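# Move all red foam blocks onto the desk

## Task

Get each red foam block in the room onto the desk, where it must stay put without the robot holding it. Nothing else may be moved off its shelf, table or counter. The coffee table must be standing upright at the end, and the robot must not topple or finish leaning; either of those means failure.

## Robot and tools

Robot: TidyBot++, a mobile base (0.54 m long, 0.50 m wide, 0.38 m high) on four powered casters. It carries a single arm with seven joints and a two-finger gripper. The shoulder sits 0.12 m ahead of the base centre and 0.68 m up. Cameras: base_camera and wrist_camera (the latter looks along the hand).

Frames: the base frame has its origin on the floor below the base centre, x forward, y left, z up. hand_pose is reported in this frame as the midpoint between the finger pads; its z axis runs out along the fingers and the fingers close along its y axis. The odometry frame is where the base frame was when the scene began. base_odometry counts wheel rotation only, so slip looks like travel and drift of a few cm and several degrees builds up over many moves. Heading is positive to the left, from -3.142 to 3.142. base_tilt is in degrees, positive when leaning forward or right, with a fixed bias near 1 degree.

execute_actions: argument "actions" is a list holding one action or none (empty list = just report state and images). "cameras" picks images: base_camera, wrist_camera or all; omitted or null gives all, [] gives none. An action may contain:
- "base": exactly one of translate_m (metres, forward positive, -2 to 2), strafe_m (metres, left positive, -2 to 2) or rotate_rad (radians, counter-clockwise from above positive, -6.3 to 6.3). Each is a relative offset from where the base last reported itself, not a pose. A move needing more than 8.667 s at its top speed is rejected.
- "joints": one object keyed by joint name, each value an absolute target in radians: joint_1_rad (any angle; turns the arm about vertical, positive is clockwise from above, opposite to rotate_rad), joint_2_rad shoulder -2.249 to 2.249, joint_3_rad any angle, joint_4_rad elbow -2.579 to 2.579, joint_5_rad any angle, joint_6_rad wrist -2.099 to 2.099, joint_7_rad any angle (hand pointing down: positive is counter-clockwise from above; at 1.57 the fingers open toward robot left/right). gripper_pos is absolute, 0 open to 1 closed; finger gap is roughly 85 x (1 - gripper_pos) mm. Unbounded joints go the short way; for bigger turns send steps under half a revolution. Done tolerances are ±0.039 for joints 1-4, ±0.056 for 5-7, ±0.03 for the gripper.
- "speeds": caps for this action only: translate_m and strafe_m 0.05 to 0.5 m/s, rotate_rad 0.1 to 1.57 rad/s (the maximum is the default).
Base and joint motions start together. Anything you omit may still be driving toward its earlier target. Unknown keys or out-of-range values reject the whole call with no motion. No action runs beyond 15 s.

Arm geometry: upper arm 0.42 m, forearm 0.31 m, hand 0.31 m to the hand point. With joint_1_rad 0, joint_3_rad 3.14, joint_5_rad 0 the arm stays in the base's x-z plane; segment tilts from vertical (forward positive) are joint_2_rad, joint_2_rad - joint_4_rad, and that minus joint_6_rad. Hand reach forward of the shoulder = sum of length x sin(tilt); height above it = sum of length x cos(tilt). A downward-pointing hand reaches about 0.94 m high at most, only near the base. Closed fingertips stick out about 20 mm past the hand point. The arm begins folded, hand down, protruding up to 0.08 m ahead of the base.

wait: "seconds" 0 to 10; sends nothing new and returns state and images. zoom_image: "camera" (base_camera or wrist_camera) and "region" [x0, y0, x1, y1] in pixels from the top-left of that camera's latest full image, at most 504 x 504. finished_scene: "scene" is the current scene's number; it ends the scene permanently and reports success, and the next scene's task arrives in its result. Call it only once the blocks rest on the desk unaided.

Reading results: base_status and joint_status tell how each motion ended. "done" for the base only means the wheels turned the commanded amount. "off_target" = stopped short and may still push. After "contact_stop" or "time_out" the target is dropped and the part holds still. A jammed base keeps shoving until it times out yet may still read "done". "joint command not followed" with a "cause:" line means arm targets were blocked, usually to avoid self-collision (the gripper still acts); joints then show "not_followed" and may be retried on later actions. on_its_own lists uncommanded motion. motor_effort gives percent of max per motor, with the peak in brackets. Gripper at 1 reading "done" means it is empty; "off_target" means it is holding something. "ARM HIT" flags a hard hit on the base or the arm itself.

Accuracy: friction leaves joints slightly off even when "done"; correct by sending last command + (wanted - read). Held loads make the arm sag; never command a joint to its current reading while carrying. Trust the cameras over hand_pose.

Avoid: dropping or slamming objects, knocking items off furniture or tipping the coffee table, snagging the arm above about 0.8 m while driving (the robot can tip), pushing or pulling hard with a raised hand, and driving the arm into things, which can trigger a torque fault (limit 104.5 N m joints 1-4, 51.3 N m joints 5-7) that freezes the arm for 10 s. Holding loads heats motors: MOTOR HOT from 60 °C, OVER-TEMPERATURE FAULT at 75 °C, when the arm sinks and keys show "limit_stop_at_motor_heat". The robot holds its last command while you think, and loose objects may occasionally get nudged.

Each tool is called after ">>>" as name(argument=value, ...) on one line, values as JSON.

## Session

I'll start by checking the robot's current state and camera views.

>>> execute_actions(actions=[])

Scene clock: 0.00 s.
base_odometry: x=+0.000 y=+0.000 heading=+0.000 (m, m, rad; odometry frame)
base_tilt: forward=+0.3 right=-0.5 (deg)
base_status: not commanded
joint_positions: joint_1_rad=+0.049 joint_2_rad=-0.337 joint_3_rad=+3.148 joint_4_rad=-2.529 joint_5_rad=+0.043 joint_6_rad=-0.890 joint_7_rad=+1.583 gripper_pos=+0.000
joint_status: not commanded
motor_effort: joint_1_rad=+0 joint_2_rad=+0 joint_3_rad=+0 joint_4_rad=+9 joint_5_rad=+2 joint_6_rad=-2 joint_7_rad=+0 (%)
hand_pose: x=+0.2537 y=-0.0162 z=+0.5854 quat_wxyz=(+0.017, +0.999, -0.008, +0.029) (m; base frame)
pictures: base_camera, wrist_camera
Images, in order (width x height): base_camera 644x364, wrist_camera 644x476.

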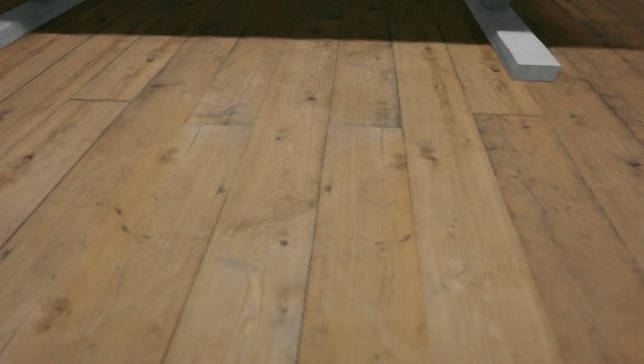

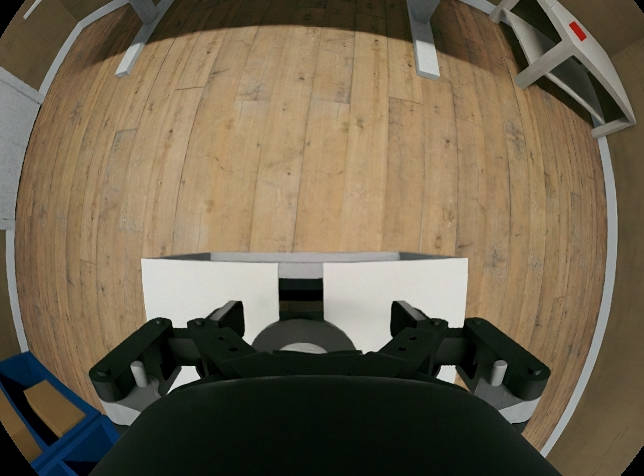

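>>> execute_actions(actions=[{"joints": {"joint_6_rad": 0.35}}])

Scene clock: 2.10 s.
base_odometry: x=+0.000 y=+0.000 heading=+0.000 (m, m, rad; odometry frame)
base_tilt: forward=+0.3 right=-0.5 (deg)
base_status: not commanded
joint_positions: joint_1_rad=+0.049 joint_2_rad=-0.337 joint_3_rad=+3.148 joint_4_rad=-2.528 joint_5_rad=+0.043 joint_6_rad=+0.351 joint_7_rad=+1.583 gripper_pos=+0.000
joint_status: all done
motor_effort: joint_1_rad=+0(0) joint_2_rad=-6(6) joint_3_rad=+0(0) joint_4_rad=+17(17) joint_5_rad=+0(1) joint_6_rad=+7(8) joint_7_rad=+1(0) (%)
hand_pose: x=+0.5355 y=-0.0169 z=+0.8131 quat_wxyz=(+0.026, +0.796, +0.003, +0.605) (m; base frame)
pictures: base_camera, wrist_camera
Images, in order (width x height): base_camera 644x364, wrist_camera 644x476.

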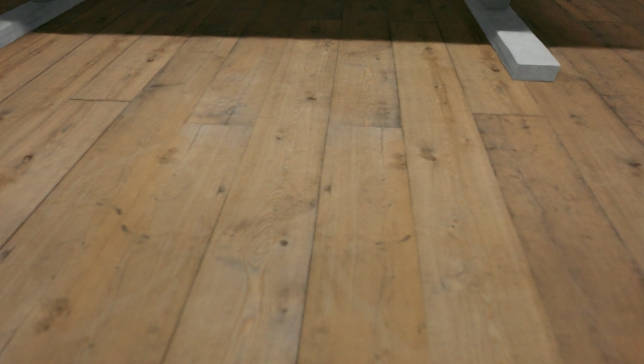

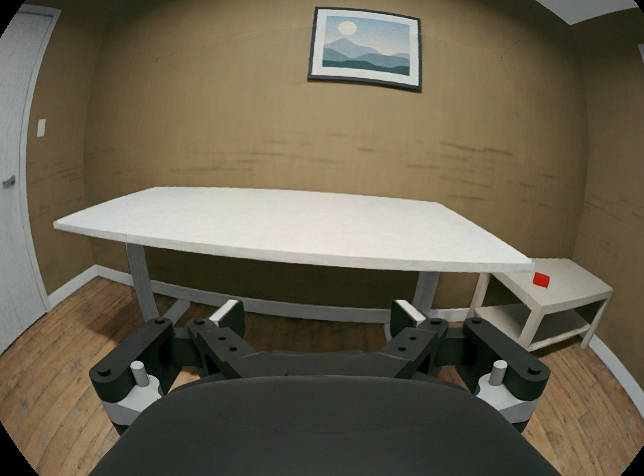

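>>> execute_actions(actions=[{"joints": {"joint_1_rad": 1.6}}], cameras=["wrist_camera"])

>>> execute_actions(actions=[{"joints": {"joint_1_rad": 3.1}}], cameras=["wrist_camera"])

>>> execute_actions(actions=[{"joints": {"joint_1_rad": 4.7}}], cameras=["wrist_camera"])

Scene clock: 5.37 s.
base_odometry: x=+0.000 y=+0.000 heading=+0.000 (m, m, rad; odometry frame)
base_tilt: forward=+0.3 right=-0.5 (deg)
base_status: not commanded
joint_positions: joint_1_rad=+1.589 joint_2_rad=-0.337 joint_3_rad=+3.148 joint_4_rad=-2.528 joint_5_rad=+0.043 joint_6_rad=+0.351 joint_7_rad=+1.583 gripper_pos=+0.000
joint_status: all done
motor_effort: joint_1_rad=+0(1) joint_2_rad=-6(6) joint_3_rad=+0(1) joint_4_rad=+18(17) joint_5_rad=+1(0) joint_6_rad=+7(7) joint_7_rad=+1(0) (%)
hand_pose: x=+0.1146 y=-0.4168 z=+0.8131 quat_wxyz=(+0.440, +0.573, -0.552, +0.416) (m; base frame)
pictures: wrist_camera
Images, in order (width x height): wrist_camera 644x476.

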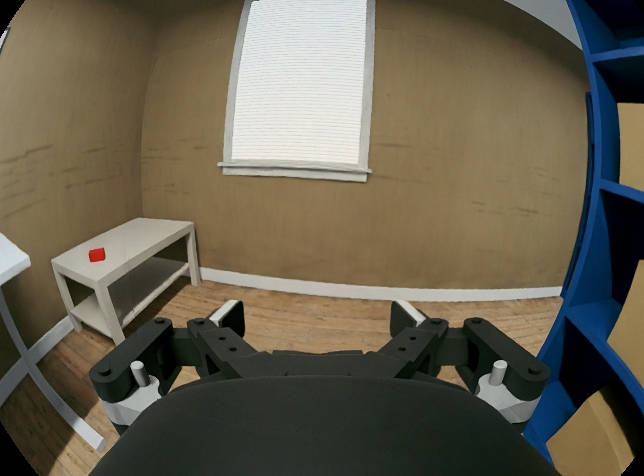

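Scene clock: 8.10 s.
base_odometry: x=+0.000 y=+0.000 heading=+0.000 (m, m, rad; odometry frame)
base_tilt: forward=+0.3 right=-0.5 (deg)
base_status: not commanded
joint_positions: joint_1_rad=+3.089 joint_2_rad=-0.337 joint_3_rad=+3.148 joint_4_rad=-2.528 joint_5_rad=+0.043 joint_6_rad=+0.351 joint_7_rad=+1.583 gripper_pos=+0.000
joint_status: all done
motor_effort: joint_1_rad=+0(1) joint_2_rad=-7(7) joint_3_rad=+0(0) joint_4_rad=+17(17) joint_5_rad=+0(0) joint_6_rad=+6(7) joint_7_rad=+0(1) (%)
hand_pose: x=-0.2971 y=-0.0252 z=+0.8131 quat_wxyz=(+0.605, +0.043, -0.795, +0.005) (m; base frame)
pictures: wrist_camera
Images, in order (width x height): wrist_camera 644x476.

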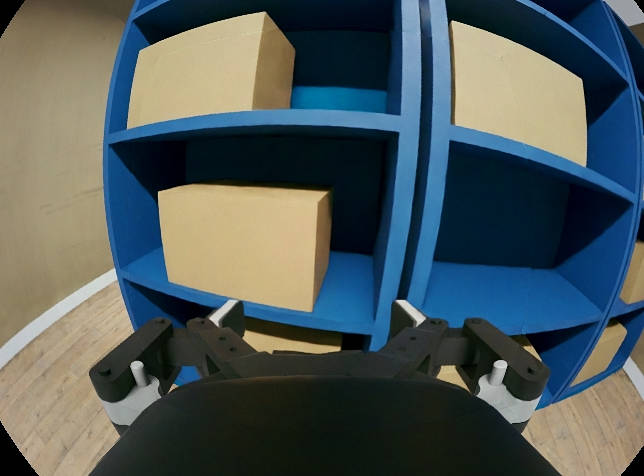

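Scene clock: 10.90 s.
base_odometry: x=+0.000 y=+0.000 heading=+0.000 (m, m, rad; odometry frame)
base_tilt: forward=+0.3 right=-0.5 (deg)
base_status: not commanded
joint_positions: joint_1_rad=+4.689 joint_2_rad=-0.337 joint_3_rad=+3.148 joint_4_rad=-2.528 joint_5_rad=+0.043 joint_6_rad=+0.351 joint_7_rad=+1.583 gripper_pos=+0.000
joint_status: all done
motor_effort: joint_1_rad=+0(0) joint_2_rad=-7(7) joint_3_rad=+0(1) joint_4_rad=+17(17) joint_5_rad=+1(1) joint_6_rad=+7(7) joint_7_rad=+0(0) (%)
hand_pose: x=+0.1060 y=+0.4167 z=+0.8131 quat_wxyz=(+0.425, -0.540, -0.585, -0.431) (m; base frame)
pictures: wrist_camera
Images, in order (width x height): wrist_camera 644x476.

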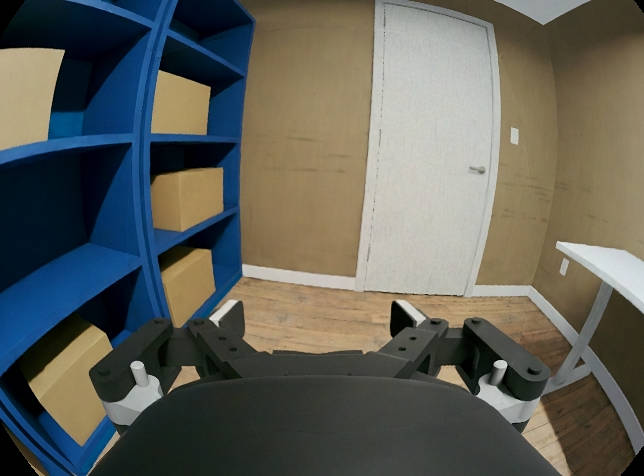

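>>> zoom_image(camera="wrist_camera", region=[0, 0, 300, 476])

Region (0, 0, 300, 476) of wrist_camera's 644x476 image, scaled by 1.059; it fills the left 318 columns of this view, and the rest is white.

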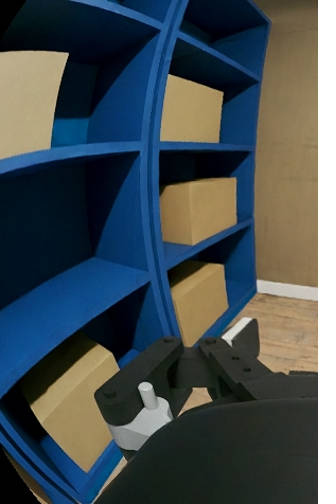

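>>> execute_actions(actions=[{"base": {"strafe_m": -1.2}, "joints": {"joint_1_rad": 3.14}}])

Scene clock: 20.53 s.
base_odometry: x=+0.001 y=-1.200 heading=+0.000 (m, m, rad; odometry frame)
base_tilt: forward=+0.3 right=-0.5 (deg)
base_status: done
joint_positions: joint_1_rad=+3.150 joint_2_rad=-0.336 joint_3_rad=+3.148 joint_4_rad=-2.528 joint_5_rad=+0.043 joint_6_rad=+0.351 joint_7_rad=+1.583 gripper_pos=+0.000
joint_status: all done
motor_effort: joint_1_rad=+0(1) joint_2_rad=-6(9) joint_3_rad=+0(1) joint_4_rad=+17(17) joint_5_rad=+0(1) joint_6_rad=+7(7) joint_7_rad=+0(0) (%)
hand_pose: x=-0.2979 y=+0.0000 z=+0.8130 quat_wxyz=(+0.605, +0.019, -0.796, -0.013) (m; base frame)
pictures: base_camera, wrist_camera
Images, in order (width x height): base_camera 644x364, wrist_camera 644x476.

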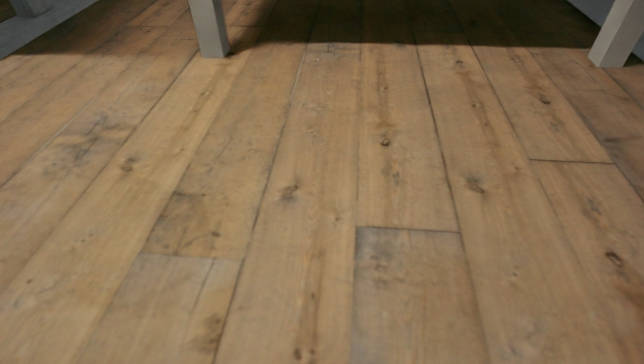

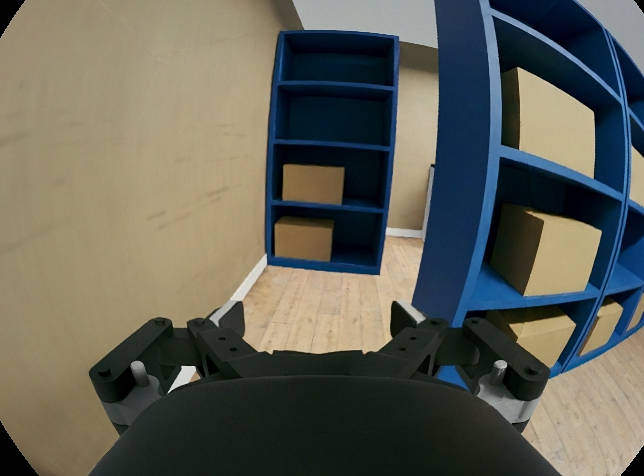

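>>> zoom_image(camera="wrist_camera", region=[240, 10, 480, 310])

Region (240, 10, 480, 310) of wrist_camera's 644x476 image, scaled by 1.680; it fills the left 403 columns of this view, and the rest is white.

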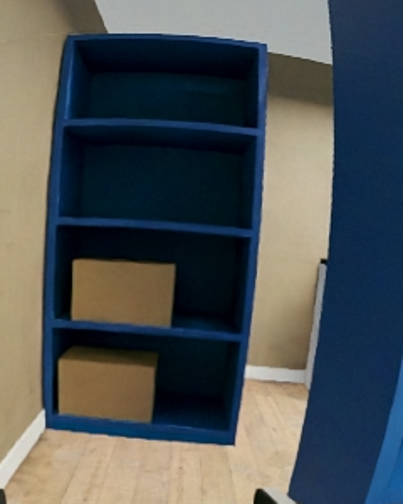

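>>> execute_actions(actions=[{"base": {"translate_m": 0.35}, "joints": {"joint_1_rad": 6.25, "joint_6_rad": -0.2}}])

Scene clock: 25.27 s.
base_odometry: x=+0.351 y=-1.200 heading=+0.000 (m, m, rad; odometry frame)
base_tilt: forward=+0.2 right=-0.5 (deg)
base_status: done
joint_positions: joint_1_rad=+6.239 joint_2_rad=-0.337 joint_3_rad=+3.148 joint_4_rad=-2.528 joint_5_rad=+0.043 joint_6_rad=-0.178 joint_7_rad=+1.583 gripper_pos=+0.000
joint_status: all done
motor_effort: joint_1_rad=+0(0) joint_2_rad=-5(10) joint_3_rad=-1(1) joint_4_rad=+16(18) joint_5_rad=+0(1) joint_6_rad=+5(8) joint_7_rad=+0(0) (%)
hand_pose: x=+0.4529 y=+0.0119 z=+0.6734 quat_wxyz=(-0.006, -0.925, -0.041, -0.377) (m; base frame)
pictures: base_camera, wrist_camera
Images, in order (width x height): base_camera 644x364, wrist_camera 644x476.

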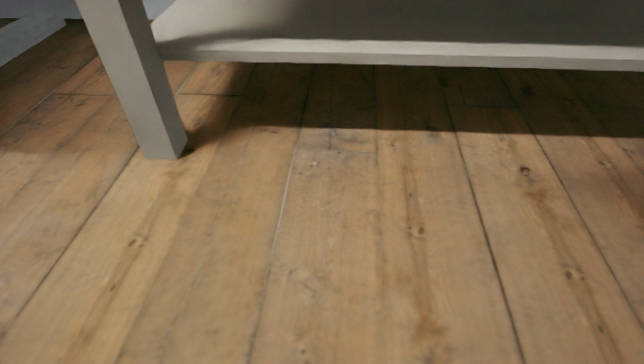

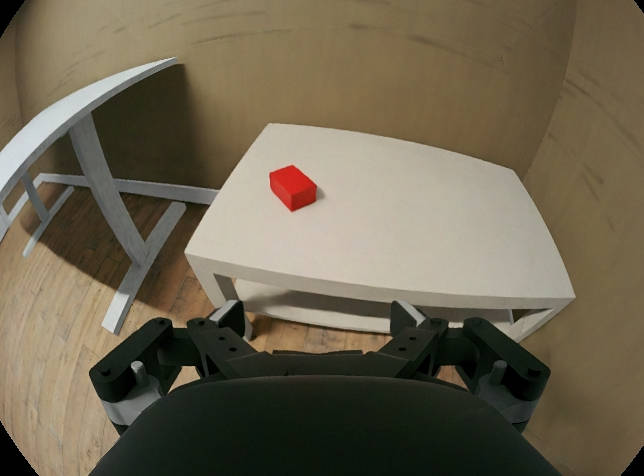

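>>> zoom_image(camera="wrist_camera", region=[240, 140, 350, 230])

Region (240, 140, 350, 230) of wrist_camera's 644x476 image, scaled by 4.582; it fills the top 412 rows of this view, and the rest is white.

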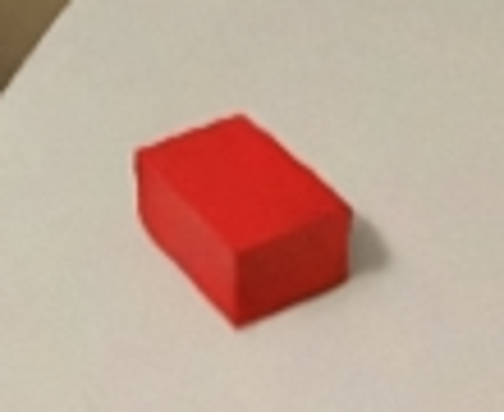

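>>> execute_actions(actions=[{"base": {"translate_m": 0.2}, "joints": {"joint_1_rad": 6.106, "joint_2_rad": 0.615, "joint_3_rad": 3.14, "joint_4_rad": -1.261, "joint_5_rad": 0.0, "joint_6_rad": -1.266, "joint_7_rad": 1.95}}])

Scene clock: 30.47 s.
base_odometry: x=+0.551 y=-1.200 heading=+0.000 (m, m, rad; odometry frame)
base_tilt: forward=+0.3 right=-0.5 (deg)
base_status: done
joint_positions: joint_1_rad=+6.119 joint_2_rad=+0.600 joint_3_rad=+3.148 joint_4_rad=-1.277 joint_5_rad=+0.022 joint_6_rad=-1.244 joint_7_rad=+1.915 gripper_pos=+0.000
joint_status: all done
motor_effort: joint_1_rad=+0(0) joint_2_rad=-38(40) joint_3_rad=-1(1) joint_4_rad=+15(17) joint_5_rad=+1(1) joint_6_rad=-1(5) joint_7_rad=+0(0) (%)
hand_pose: x=+0.6566 y=+0.0809 z=+0.6231 quat_wxyz=(-0.013, -0.968, -0.252, -0.009) (m; base frame)
pictures: base_camera, wrist_camera
Images, in order (width x height): base_camera 644x364, wrist_camera 644x476.

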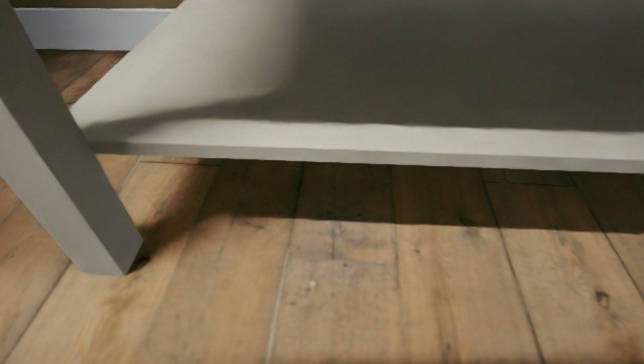

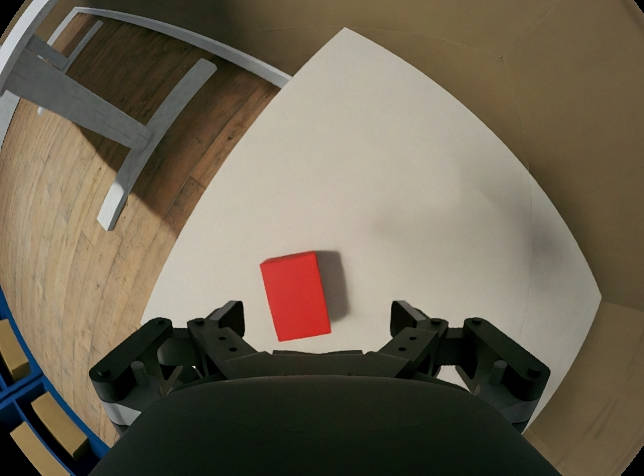

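>>> execute_actions(actions=[{"joints": {"joint_1_rad": 6.078, "joint_2_rad": 0.70, "joint_4_rad": -1.46, "joint_5_rad": -0.02, "joint_6_rad": -1.01, "joint_7_rad": 2.12}}], cameras=["wrist_camera"])

Scene clock: 33.87 s.
base_odometry: x=+0.551 y=-1.200 heading=+0.000 (m, m, rad; odometry frame)
base_tilt: forward=+0.3 right=-0.5 (deg)
base_status: not commanded
joint_positions: joint_1_rad=+6.089 joint_2_rad=+0.696 joint_3_rad=+3.148 joint_4_rad=-1.452 joint_5_rad=+0.002 joint_6_rad=-1.031 joint_7_rad=+2.086 gripper_pos=+0.000
joint_status: all done
motor_effort: joint_1_rad=+0(1) joint_2_rad=-39(42) joint_3_rad=-1(0) joint_4_rad=+12(14) joint_5_rad=+1(1) joint_6_rad=-1(1) joint_7_rad=+1(0) (%)
hand_pose: x=+0.6311 y=+0.0986 z=+0.5219 quat_wxyz=(+0.000, -0.938, -0.346, +0.019) (m; base frame)
pictures: wrist_camera
Images, in order (width x height): wrist_camera 644x476.

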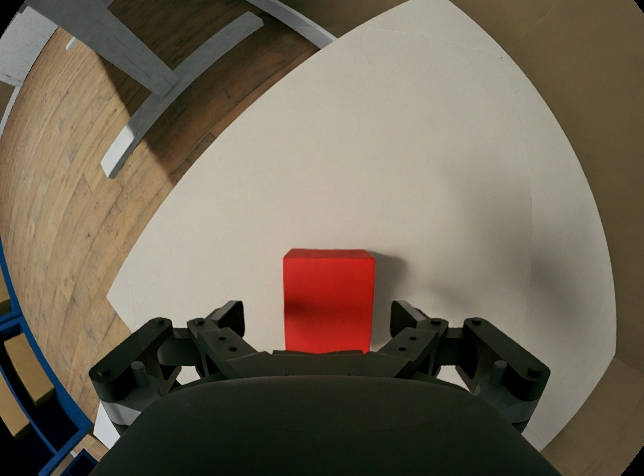

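>>> execute_actions(actions=[{"joints": {"joint_1_rad": 6.114, "joint_2_rad": 0.738, "joint_4_rad": -1.534, "joint_6_rad": -0.862}}], cameras=["wrist_camera"])

Scene clock: 36.27 s.
base_odometry: x=+0.551 y=-1.200 heading=+0.000 (m, m, rad; odometry frame)
base_tilt: forward=+0.3 right=-0.5 (deg)
base_status: not commanded
joint_positions: joint_1_rad=+6.106 joint_2_rad=+0.726 joint_3_rad=+3.147 joint_4_rad=-1.522 joint_5_rad=+0.002 joint_6_rad=-0.880 joint_7_rad=+2.086 gripper_pos=+0.000
joint_status: all done
motor_effort: joint_1_rad=+0(1) joint_2_rad=-40(42) joint_3_rad=-1(1) joint_4_rad=+11(12) joint_5_rad=+1(0) joint_6_rad=-1(0) joint_7_rad=+0(0) (%)
hand_pose: x=+0.6398 y=+0.0910 z=+0.4883 quat_wxyz=(-0.004, -0.941, -0.338, -0.006) (m; base frame)
pictures: wrist_camera
Images, in order (width x height): wrist_camera 644x476.

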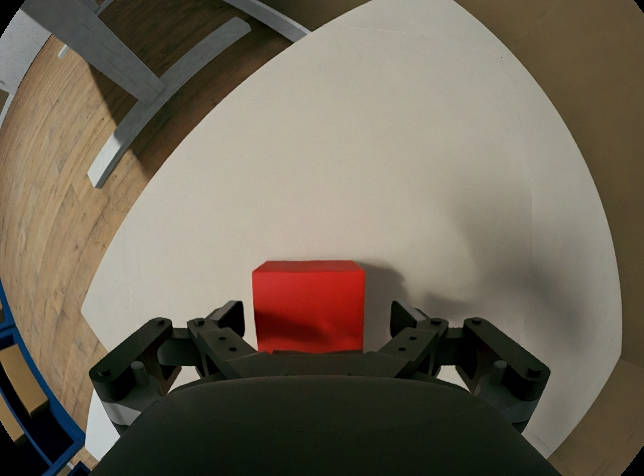

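>>> execute_actions(actions=[{"joints": {"joint_2_rad": 0.76}}], cameras=["wrist_camera"])

Scene clock: 37.60 s.
base_odometry: x=+0.551 y=-1.200 heading=+0.000 (m, m, rad; odometry frame)
base_tilt: forward=+0.3 right=-0.5 (deg)
base_status: not commanded
joint_positions: joint_1_rad=+6.106 joint_2_rad=+0.743 joint_3_rad=+3.147 joint_4_rad=-1.522 joint_5_rad=+0.002 joint_6_rad=-0.880 joint_7_rad=+2.086 gripper_pos=+0.000
joint_status: all done
motor_effort: joint_1_rad=+0(0) joint_2_rad=-40(41) joint_3_rad=+0(1) joint_4_rad=+11(11) joint_5_rad=+0(1) joint_6_rad=-1(1) joint_7_rad=+0(0) (%)
hand_pose: x=+0.6365 y=+0.0904 z=+0.4795 quat_wxyz=(-0.002, -0.941, -0.338, +0.002) (m; base frame)
pictures: wrist_camera
Images, in order (width x height): wrist_camera 644x476.

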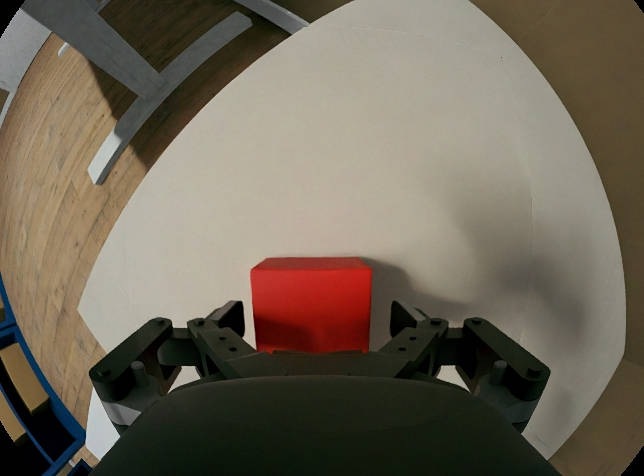

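>>> execute_actions(actions=[{"joints": {"gripper_pos": 1.0}}], cameras=["wrist_camera"])

Scene clock: 39.23 s.
base_odometry: x=+0.551 y=-1.200 heading=+0.000 (m, m, rad; odometry frame)
base_tilt: forward=+0.3 right=-0.5 (deg)
base_status: not commanded
joint_positions: joint_1_rad=+6.106 joint_2_rad=+0.740 joint_3_rad=+3.147 joint_4_rad=-1.522 joint_5_rad=+0.001 joint_6_rad=-0.880 joint_7_rad=+2.086 gripper_pos=+0.399
joint_status: gripper_pos off_target (ended at +0.399, target +1.000)
motor_effort: joint_1_rad=+0(1) joint_2_rad=-34(40) joint_3_rad=-1(1) joint_4_rad=+9(12) joint_5_rad=+1(1) joint_6_rad=-2(2) joint_7_rad=+0(1) (%)
hand_pose: x=+0.6370 y=+0.0906 z=+0.4807 quat_wxyz=(-0.002, -0.941, -0.338, +0.000) (m; base frame)
pictures: wrist_camera
Images, in order (width x height): wrist_camera 644x476.

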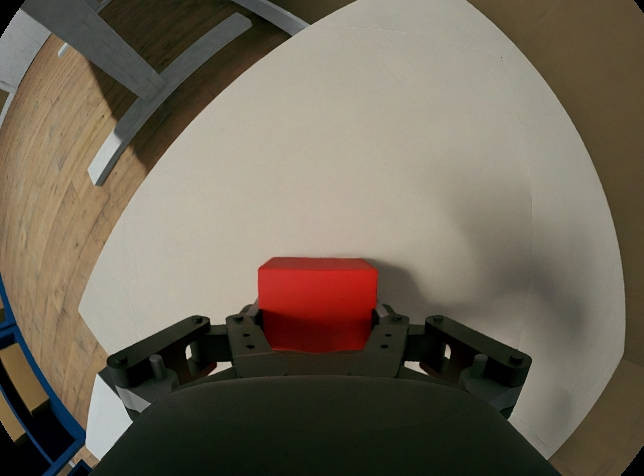

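>>> execute_actions(actions=[{"joints": {"joint_1_rad": 6.1, "joint_2_rad": 0.295, "joint_4_rad": -0.93, "joint_6_rad": -1.915, "joint_7_rad": 1.4}}], cameras=["wrist_camera"])

Scene clock: 42.77 s.
base_odometry: x=+0.551 y=-1.200 heading=+0.000 (m, m, rad; odometry frame)
base_tilt: forward=+0.3 right=-0.5 (deg)
base_status: not commanded
joint_positions: joint_1_rad=+6.106 joint_2_rad=+0.298 joint_3_rad=+3.147 joint_4_rad=-0.943 joint_5_rad=+0.001 joint_6_rad=-1.899 joint_7_rad=+1.433 gripper_pos=+0.399
joint_status: all done
motor_effort: joint_1_rad=+0(0) joint_2_rad=-28(45) joint_3_rad=+0(0) joint_4_rad=+14(15) joint_5_rad=+1(0) joint_6_rad=-1(0) joint_7_rad=+0(1) (%)
hand_pose: x=+0.5342 y=+0.0731 z=+0.8747 quat_wxyz=(-0.001, -1.000, -0.016, -0.001) (m; base frame)
pictures: wrist_camera
Images, in order (width x height): wrist_camera 644x476.

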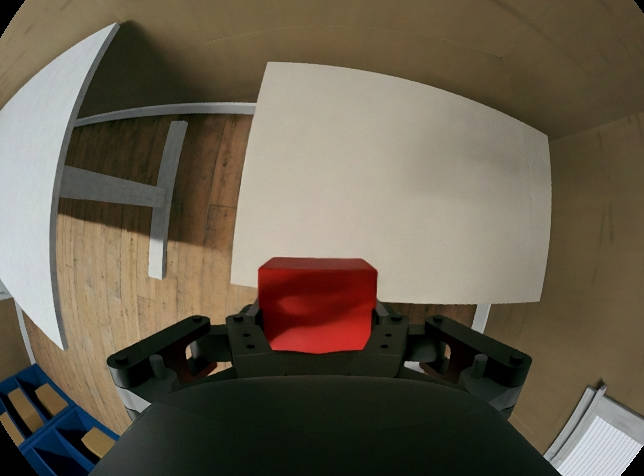

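>>> execute_actions(actions=[{"base": {"strafe_m": 0.7}}])

Scene clock: 46.03 s.
base_odometry: x=+0.552 y=-0.500 heading=+0.000 (m, m, rad; odometry frame)
base_tilt: forward=+0.3 right=-0.5 (deg)
base_status: done
joint_positions: joint_1_rad=+6.101 joint_2_rad=+0.298 joint_3_rad=+3.144 joint_4_rad=-0.942 joint_5_rad=-0.003 joint_6_rad=-1.899 joint_7_rad=+1.433 gripper_pos=+0.399
joint_status: not commanded
motor_effort: joint_1_rad=+0(2) joint_2_rad=-28(29) joint_3_rad=+0(2) joint_4_rad=+14(14) joint_5_rad=+1(0) joint_6_rad=-1(1) joint_7_rad=+0(0) (%)
hand_pose: x=+0.5333 y=+0.0776 z=+0.8747 quat_wxyz=(+0.001, -1.000, -0.021, -0.001) (m; base frame)
pictures: base_camera, wrist_camera
Images, in order (width x height): base_camera 644x364, wrist_camera 644x476.

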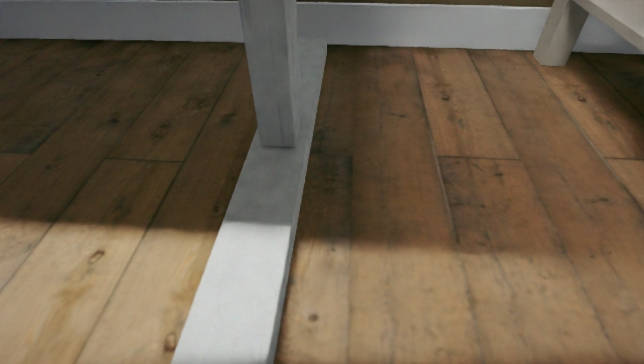

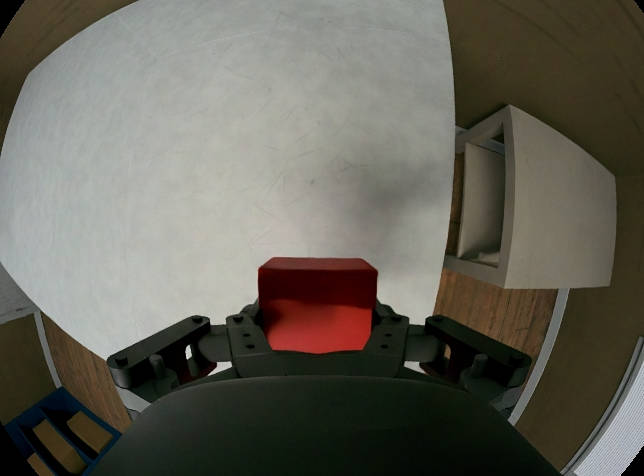

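>>> execute_actions(actions=[{"joints": {"joint_1_rad": 5.82, "joint_2_rad": 0.41, "joint_4_rad": -1.043, "joint_6_rad": -1.69, "joint_7_rad": 1.05}}], cameras=["wrist_camera"])

Scene clock: 55.17 s.
base_odometry: x=+0.552 y=-0.500 heading=-0.001 (m, m, rad; odometry frame)
base_tilt: forward=+0.3 right=-0.5 (deg)
base_status: not commanded
joint_positions: joint_1_rad=+5.823 joint_2_rad=+0.406 joint_3_rad=+3.142 joint_4_rad=-1.032 joint_5_rad=-0.003 joint_6_rad=-1.709 joint_7_rad=+1.083 gripper_pos=+0.399
joint_status: all done
motor_effort: joint_1_rad=+0(2) joint_2_rad=-33(35) joint_3_rad=-1(1) joint_4_rad=+15(15) joint_5_rad=+0(1) joint_6_rad=-1(1) joint_7_rad=+1(0) (%)
hand_pose: x=+0.5447 y=+0.2131 z=+0.7986 quat_wxyz=(+0.000, -1.000, +0.014, +0.003) (m; base frame)
pictures: wrist_camera
Images, in order (width x height): wrist_camera 644x476.

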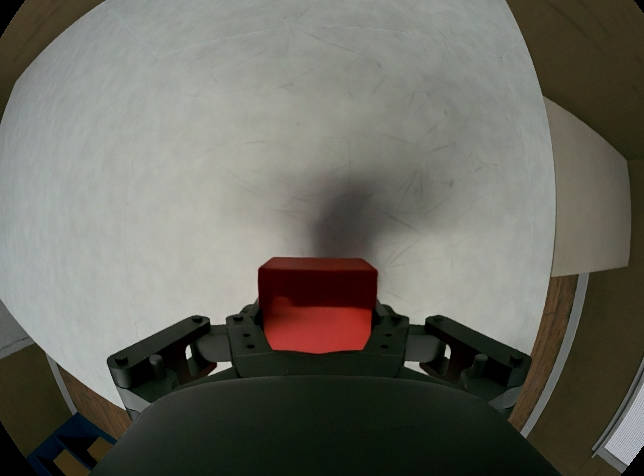

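>>> execute_actions(actions=[{"joints": {"joint_2_rad": 0.456, "joint_6_rad": -1.648}}], cameras=["wrist_camera"])

Scene clock: 56.60 s.
base_odometry: x=+0.552 y=-0.500 heading=-0.001 (m, m, rad; odometry frame)
base_tilt: forward=+0.3 right=-0.5 (deg)
base_status: not commanded
joint_positions: joint_1_rad=+5.823 joint_2_rad=+0.445 joint_3_rad=+3.142 joint_4_rad=-1.032 joint_5_rad=-0.003 joint_6_rad=-1.667 joint_7_rad=+1.083 gripper_pos=+0.399
joint_status: all done
motor_effort: joint_1_rad=+1(0) joint_2_rad=-34(35) joint_3_rad=+0(0) joint_4_rad=+16(15) joint_5_rad=+1(1) joint_6_rad=-1(1) joint_7_rad=+1(0) (%)
hand_pose: x=+0.5602 y=+0.2207 z=+0.7797 quat_wxyz=(+0.001, -1.000, +0.014, +0.002) (m; base frame)
pictures: wrist_camera
Images, in order (width x height): wrist_camera 644x476.

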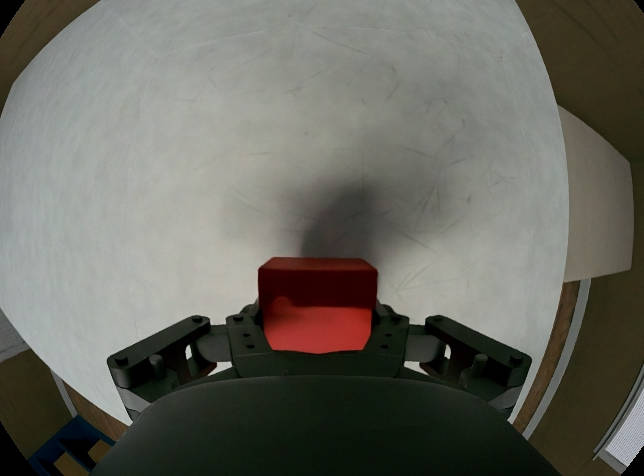

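>>> execute_actions(actions=[{"joints": {"joint_2_rad": 0.486, "joint_6_rad": -1.618}}], cameras=["wrist_camera"])

Scene clock: 57.63 s.
base_odometry: x=+0.552 y=-0.500 heading=-0.001 (m, m, rad; odometry frame)
base_tilt: forward=+0.3 right=-0.5 (deg)
base_status: not commanded
joint_positions: joint_1_rad=+5.823 joint_2_rad=+0.472 joint_3_rad=+3.142 joint_4_rad=-1.032 joint_5_rad=-0.003 joint_6_rad=-1.638 joint_7_rad=+1.083 gripper_pos=+0.399
joint_status: all done
motor_effort: joint_1_rad=+0(0) joint_2_rad=-35(36) joint_3_rad=+0(0) joint_4_rad=+15(15) joint_5_rad=+1(1) joint_6_rad=-1(1) joint_7_rad=+0(0) (%)
hand_pose: x=+0.5706 y=+0.2259 z=+0.7661 quat_wxyz=(+0.001, -1.000, +0.014, +0.001) (m; base frame)
pictures: wrist_camera
Images, in order (width x height): wrist_camera 644x476.

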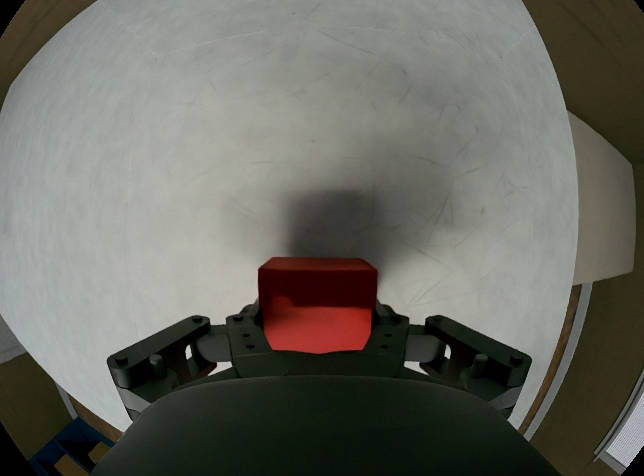

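>>> execute_actions(actions=[{"joints": {"joint_2_rad": 0.513, "joint_6_rad": -1.592}}], cameras=["wrist_camera"])

Scene clock: 58.77 s.
base_odometry: x=+0.552 y=-0.500 heading=-0.001 (m, m, rad; odometry frame)
base_tilt: forward=+0.3 right=-0.5 (deg)
base_status: not commanded
joint_positions: joint_1_rad=+5.823 joint_2_rad=+0.499 joint_3_rad=+3.142 joint_4_rad=-1.032 joint_5_rad=-0.003 joint_6_rad=-1.612 joint_7_rad=+1.083 gripper_pos=+0.399
joint_status: all done
motor_effort: joint_1_rad=+0(0) joint_2_rad=-36(37) joint_3_rad=-1(1) joint_4_rad=+15(15) joint_5_rad=+1(1) joint_6_rad=+0(1) joint_7_rad=+0(0) (%)
hand_pose: x=+0.5796 y=+0.2303 z=+0.7526 quat_wxyz=(+0.001, -1.000, +0.014, +0.001) (m; base frame)
pictures: wrist_camera
Images, in order (width x height): wrist_camera 644x476.

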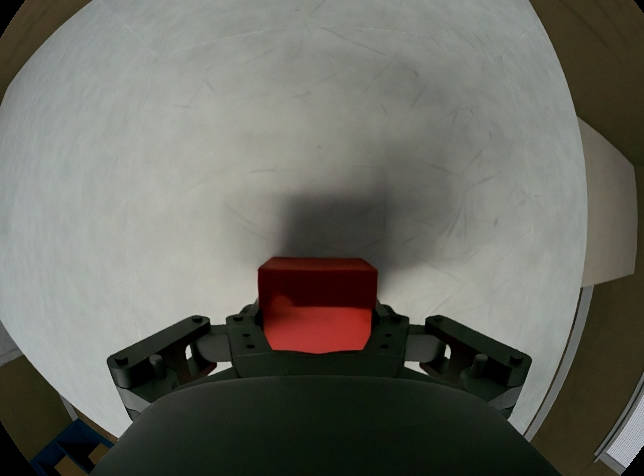

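>>> execute_actions(actions=[{"joints": {"joint_2_rad": 0.533, "joint_6_rad": -1.572}}], cameras=["wrist_camera"])

Scene clock: 60.50 s.
base_odometry: x=+0.552 y=-0.500 heading=-0.001 (m, m, rad; odometry frame)
base_tilt: forward=+0.3 right=-0.5 (deg)
base_status: not commanded
joint_positions: joint_1_rad=+5.823 joint_2_rad=+0.502 joint_3_rad=+3.142 joint_4_rad=-1.032 joint_5_rad=-0.003 joint_6_rad=-1.602 joint_7_rad=+1.083 gripper_pos=+0.399
joint_status: all done
motor_effort: joint_1_rad=+0(0) joint_2_rad=-33(36) joint_3_rad=+0(0) joint_4_rad=+14(15) joint_5_rad=+0(0) joint_6_rad=+0(4) joint_7_rad=+0(1) (%)
hand_pose: x=+0.5825 y=+0.2318 z=+0.7508 quat_wxyz=(+0.002, -1.000, +0.014, -0.002) (m; base frame)
pictures: wrist_camera
Images, in order (width x height): wrist_camera 644x476.

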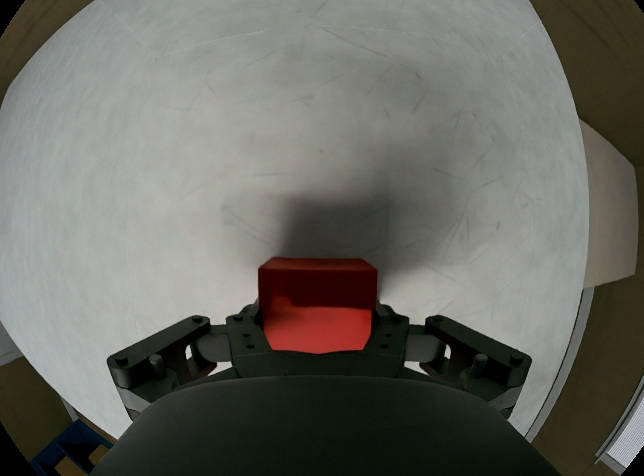

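>>> execute_actions(actions=[{"joints": {"gripper_pos": 0.0, "joint_2_rad": 0.505}}], cameras=["wrist_camera"])

Scene clock: 61.87 s.
base_odometry: x=+0.552 y=-0.500 heading=-0.001 (m, m, rad; odometry frame)
base_tilt: forward=+0.3 right=-0.5 (deg)
base_status: not commanded
joint_positions: joint_1_rad=+5.823 joint_2_rad=+0.501 joint_3_rad=+3.142 joint_4_rad=-1.033 joint_5_rad=-0.003 joint_6_rad=-1.595 joint_7_rad=+1.083 gripper_pos=+0.000
joint_status: all done
motor_effort: joint_1_rad=+0(0) joint_2_rad=-36(36) joint_3_rad=-1(0) joint_4_rad=+14(15) joint_5_rad=+0(1) joint_6_rad=-1(1) joint_7_rad=+0(1) (%)
hand_pose: x=+0.5843 y=+0.2326 z=+0.7511 quat_wxyz=(+0.004, -1.000, +0.014, -0.005) (m; base frame)
pictures: wrist_camera
Images, in order (width x height): wrist_camera 644x476.

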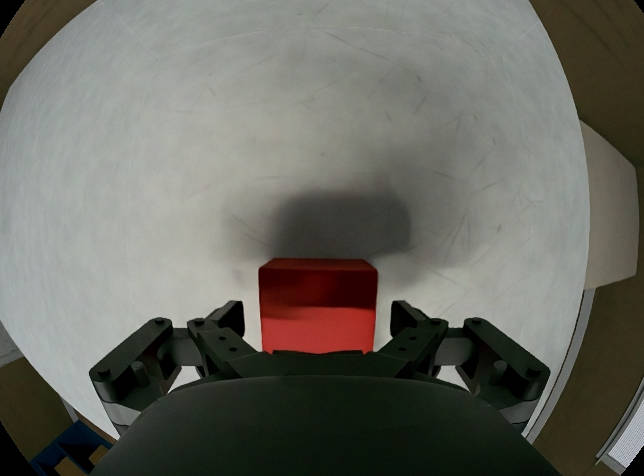

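>>> execute_actions(actions=[{"joints": {"joint_2_rad": 0.0, "joint_4_rad": -0.05, "joint_6_rad": -1.75}}], cameras=["wrist_camera"])

>>> execute_actions(actions=[{"joints": {"joint_1_rad": 3.5, "joint_7_rad": 1.6}}], cameras=["wrist_camera"])

Scene clock: 65.33 s.
base_odometry: x=+0.552 y=-0.500 heading=-0.001 (m, m, rad; odometry frame)
base_tilt: forward=+0.3 right=-0.5 (deg)
base_status: not commanded
joint_positions: joint_1_rad=+5.823 joint_2_rad=+0.002 joint_3_rad=+3.142 joint_4_rad=-0.059 joint_5_rad=-0.003 joint_6_rad=-1.727 joint_7_rad=+1.083 gripper_pos=+0.000
joint_status: all done
motor_effort: joint_1_rad=+0(0) joint_2_rad=-6(40) joint_3_rad=+0(1) joint_4_rad=+5(17) joint_5_rad=+1(1) joint_6_rad=+8(7) joint_7_rad=+1(0) (%)
hand_pose: x=+0.4083 y=+0.1456 z=+1.3492 quat_wxyz=(+0.286, -0.780, +0.010, -0.557) (m; base frame)
pictures: wrist_camera
Images, in order (width x height): wrist_camera 644x476.

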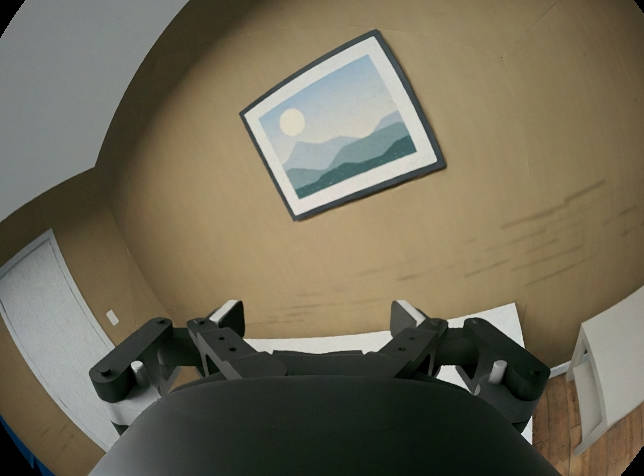

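Scene clock: 68.67 s.
base_odometry: x=+0.552 y=-0.500 heading=-0.001 (m, m, rad; odometry frame)
base_tilt: forward=+0.3 right=-0.5 (deg)
base_status: not commanded
joint_positions: joint_1_rad=+3.512 joint_2_rad=+0.002 joint_3_rad=+3.142 joint_4_rad=-0.059 joint_5_rad=-0.003 joint_6_rad=-1.727 joint_7_rad=+1.564 gripper_pos=+0.000
joint_status: all done
motor_effort: joint_1_rad=+0(0) joint_2_rad=-6(7) joint_3_rad=+0(1) joint_4_rad=+5(5) joint_5_rad=+1(0) joint_6_rad=+7(7) joint_7_rad=+0(0) (%)
hand_pose: x=-0.1837 y=+0.1153 z=+1.3492 quat_wxyz=(+0.616, -0.145, -0.766, -0.113) (m; base frame)
pictures: wrist_camera
Images, in order (width x height): wrist_camera 644x476.

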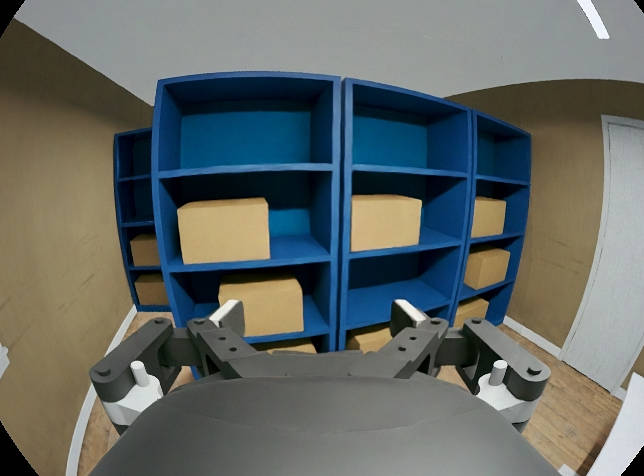

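>>> zoom_image(camera="wrist_camera", region=[330, 70, 560, 360])

>>> zoom_image(camera="wrist_camera", region=[100, 70, 350, 360])

Region (330, 70, 560, 360) of wrist_camera's 644x476 image, scaled by 1.738; it fills the left 400 columns of this view, and the rest is white.

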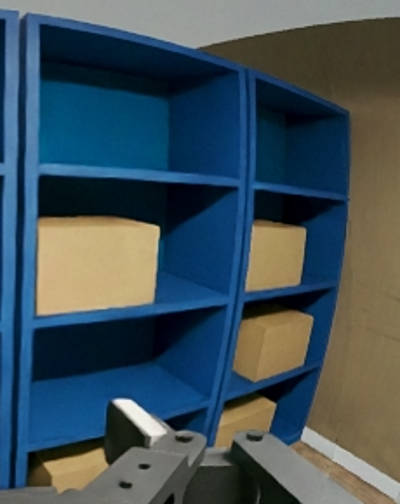

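Region (100, 70, 350, 360) of wrist_camera's 644x476 image, scaled by 1.738; it fills the left 434 columns of this view, and the rest is white.

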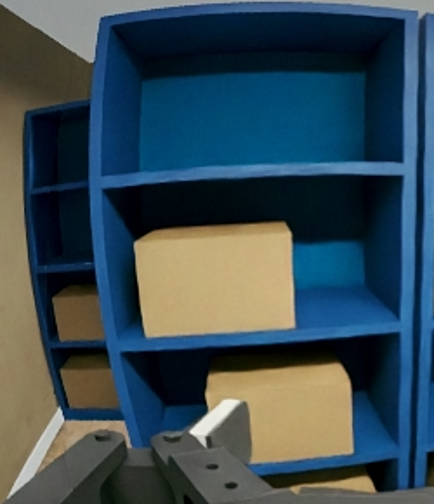

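>>> execute_actions(actions=[{"joints": {"joint_4_rad": -0.3, "joint_6_rad": -2.05}}], cameras=["wrist_camera"])

Scene clock: 71.53 s.
base_odometry: x=+0.552 y=-0.500 heading=-0.001 (m, m, rad; odometry frame)
base_tilt: forward=+0.2 right=-0.5 (deg)
base_status: not commanded
joint_positions: joint_1_rad=+3.512 joint_2_rad=+0.002 joint_3_rad=+3.142 joint_4_rad=-0.288 joint_5_rad=-0.003 joint_6_rad=-2.032 joint_7_rad=+1.564 gripper_pos=+0.000
joint_status: all done
motor_effort: joint_1_rad=+0(0) joint_2_rad=-9(10) joint_3_rad=+0(0) joint_4_rad=+7(8) joint_5_rad=+1(1) joint_6_rad=+5(8) joint_7_rad=+0(0) (%)
hand_pose: x=-0.1784 y=+0.1134 z=+1.1915 quat_wxyz=(+0.392, -0.171, -0.901, -0.071) (m; base frame)
pictures: wrist_camera
Images, in order (width x height): wrist_camera 644x476.

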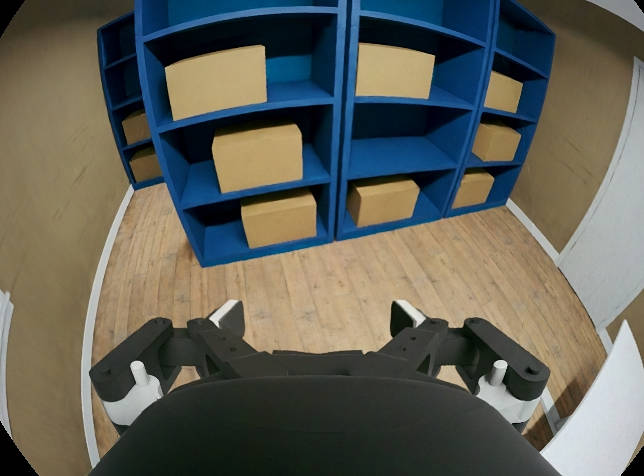

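>>> execute_actions(actions=[{"base": {"strafe_m": -0.83}, "joints": {"joint_1_rad": 3.13, "joint_4_rad": -0.2, "joint_6_rad": -1.85}}])

Scene clock: 74.97 s.
base_odometry: x=+0.552 y=-1.330 heading=+0.000 (m, m, rad; odometry frame)
base_tilt: forward=+0.3 right=-0.5 (deg)
base_status: done
joint_positions: joint_1_rad=+3.140 joint_2_rad=+0.002 joint_3_rad=+3.142 joint_4_rad=-0.217 joint_5_rad=-0.004 joint_6_rad=-1.871 joint_7_rad=+1.564 gripper_pos=+0.000
joint_status: all done
motor_effort: joint_1_rad=+0(1) joint_2_rad=-8(13) joint_3_rad=+0(1) joint_4_rad=+7(7) joint_5_rad=+1(0) joint_6_rad=+6(7) joint_7_rad=+0(1) (%)
hand_pose: x=-0.2203 y=-0.0027 z=+1.2551 quat_wxyz=(+0.502, -0.001, -0.865, +0.003) (m; base frame)
pictures: base_camera, wrist_camera
Images, in order (width x height): base_camera 644x364, wrist_camera 644x476.

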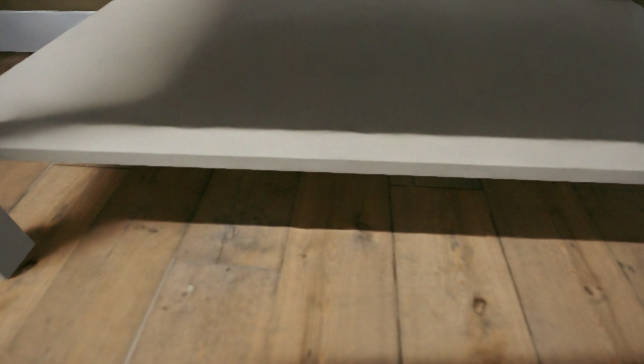

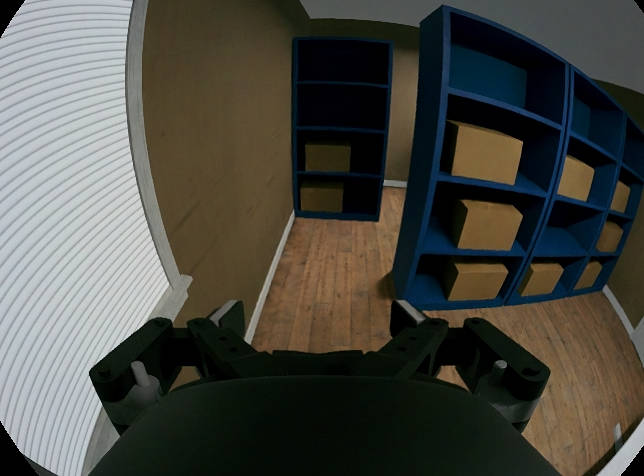

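>>> execute_actions(actions=[{"base": {"rotate_rad": -0.065}}], cameras=[])

>>> execute_actions(actions=[{"base": {"translate_m": -2.0}, "joints": {"joint_1_rad": 3.9}}])

Scene clock: 76.63 s.
base_odometry: x=+0.552 y=-1.331 heading=-0.066 (m, m, rad; odometry frame)
base_tilt: forward=+0.2 right=-0.5 (deg)
base_status: done
joint_positions: joint_1_rad=+3.140 joint_2_rad=+0.002 joint_3_rad=+3.142 joint_4_rad=-0.216 joint_5_rad=-0.004 joint_6_rad=-1.871 joint_7_rad=+1.564 gripper_pos=+0.000
joint_status: not commanded
motor_effort: joint_1_rad=+0(0) joint_2_rad=-8(11) joint_3_rad=+0(0) joint_4_rad=+7(8) joint_5_rad=+1(1) joint_6_rad=+6(6) joint_7_rad=+1(1) (%)
hand_pose: x=-0.2203 y=-0.0027 z=+1.2553 quat_wxyz=(+0.502, -0.001, -0.865, +0.003) (m; base frame)
pictures: none
No camera images: the call's "cameras" was empty. Leave "cameras" out to get every camera's image.

Scene clock: 82.00 s.
base_odometry: x=-1.444 y=-1.200 heading=-0.065 (m, m, rad; odometry frame)
base_tilt: forward=+0.2 right=-0.5 (deg)
base_status: done
joint_positions: joint_1_rad=+3.888 joint_2_rad=+0.000 joint_3_rad=+3.142 joint_4_rad=-0.213 joint_5_rad=-0.004 joint_6_rad=-1.870 joint_7_rad=+1.564 gripper_pos=+0.000
joint_status: all done
motor_effort: joint_1_rad=+0(1) joint_2_rad=-8(11) joint_3_rad=+0(0) joint_4_rad=+7(7) joint_5_rad=+1(1) joint_6_rad=+6(7) joint_7_rad=+0(1) (%)
hand_pose: x=-0.1303 y=+0.2276 z=+1.2574 quat_wxyz=(+0.471, -0.316, -0.803, -0.182) (m; base frame)
pictures: base_camera, wrist_camera
Images, in order (width x height): base_camera 644x364, wrist_camera 644x476.

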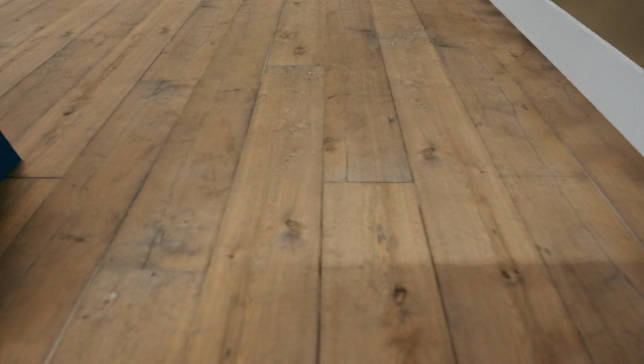

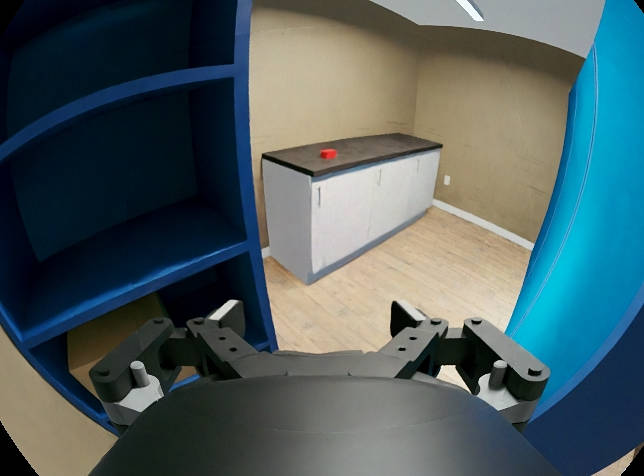

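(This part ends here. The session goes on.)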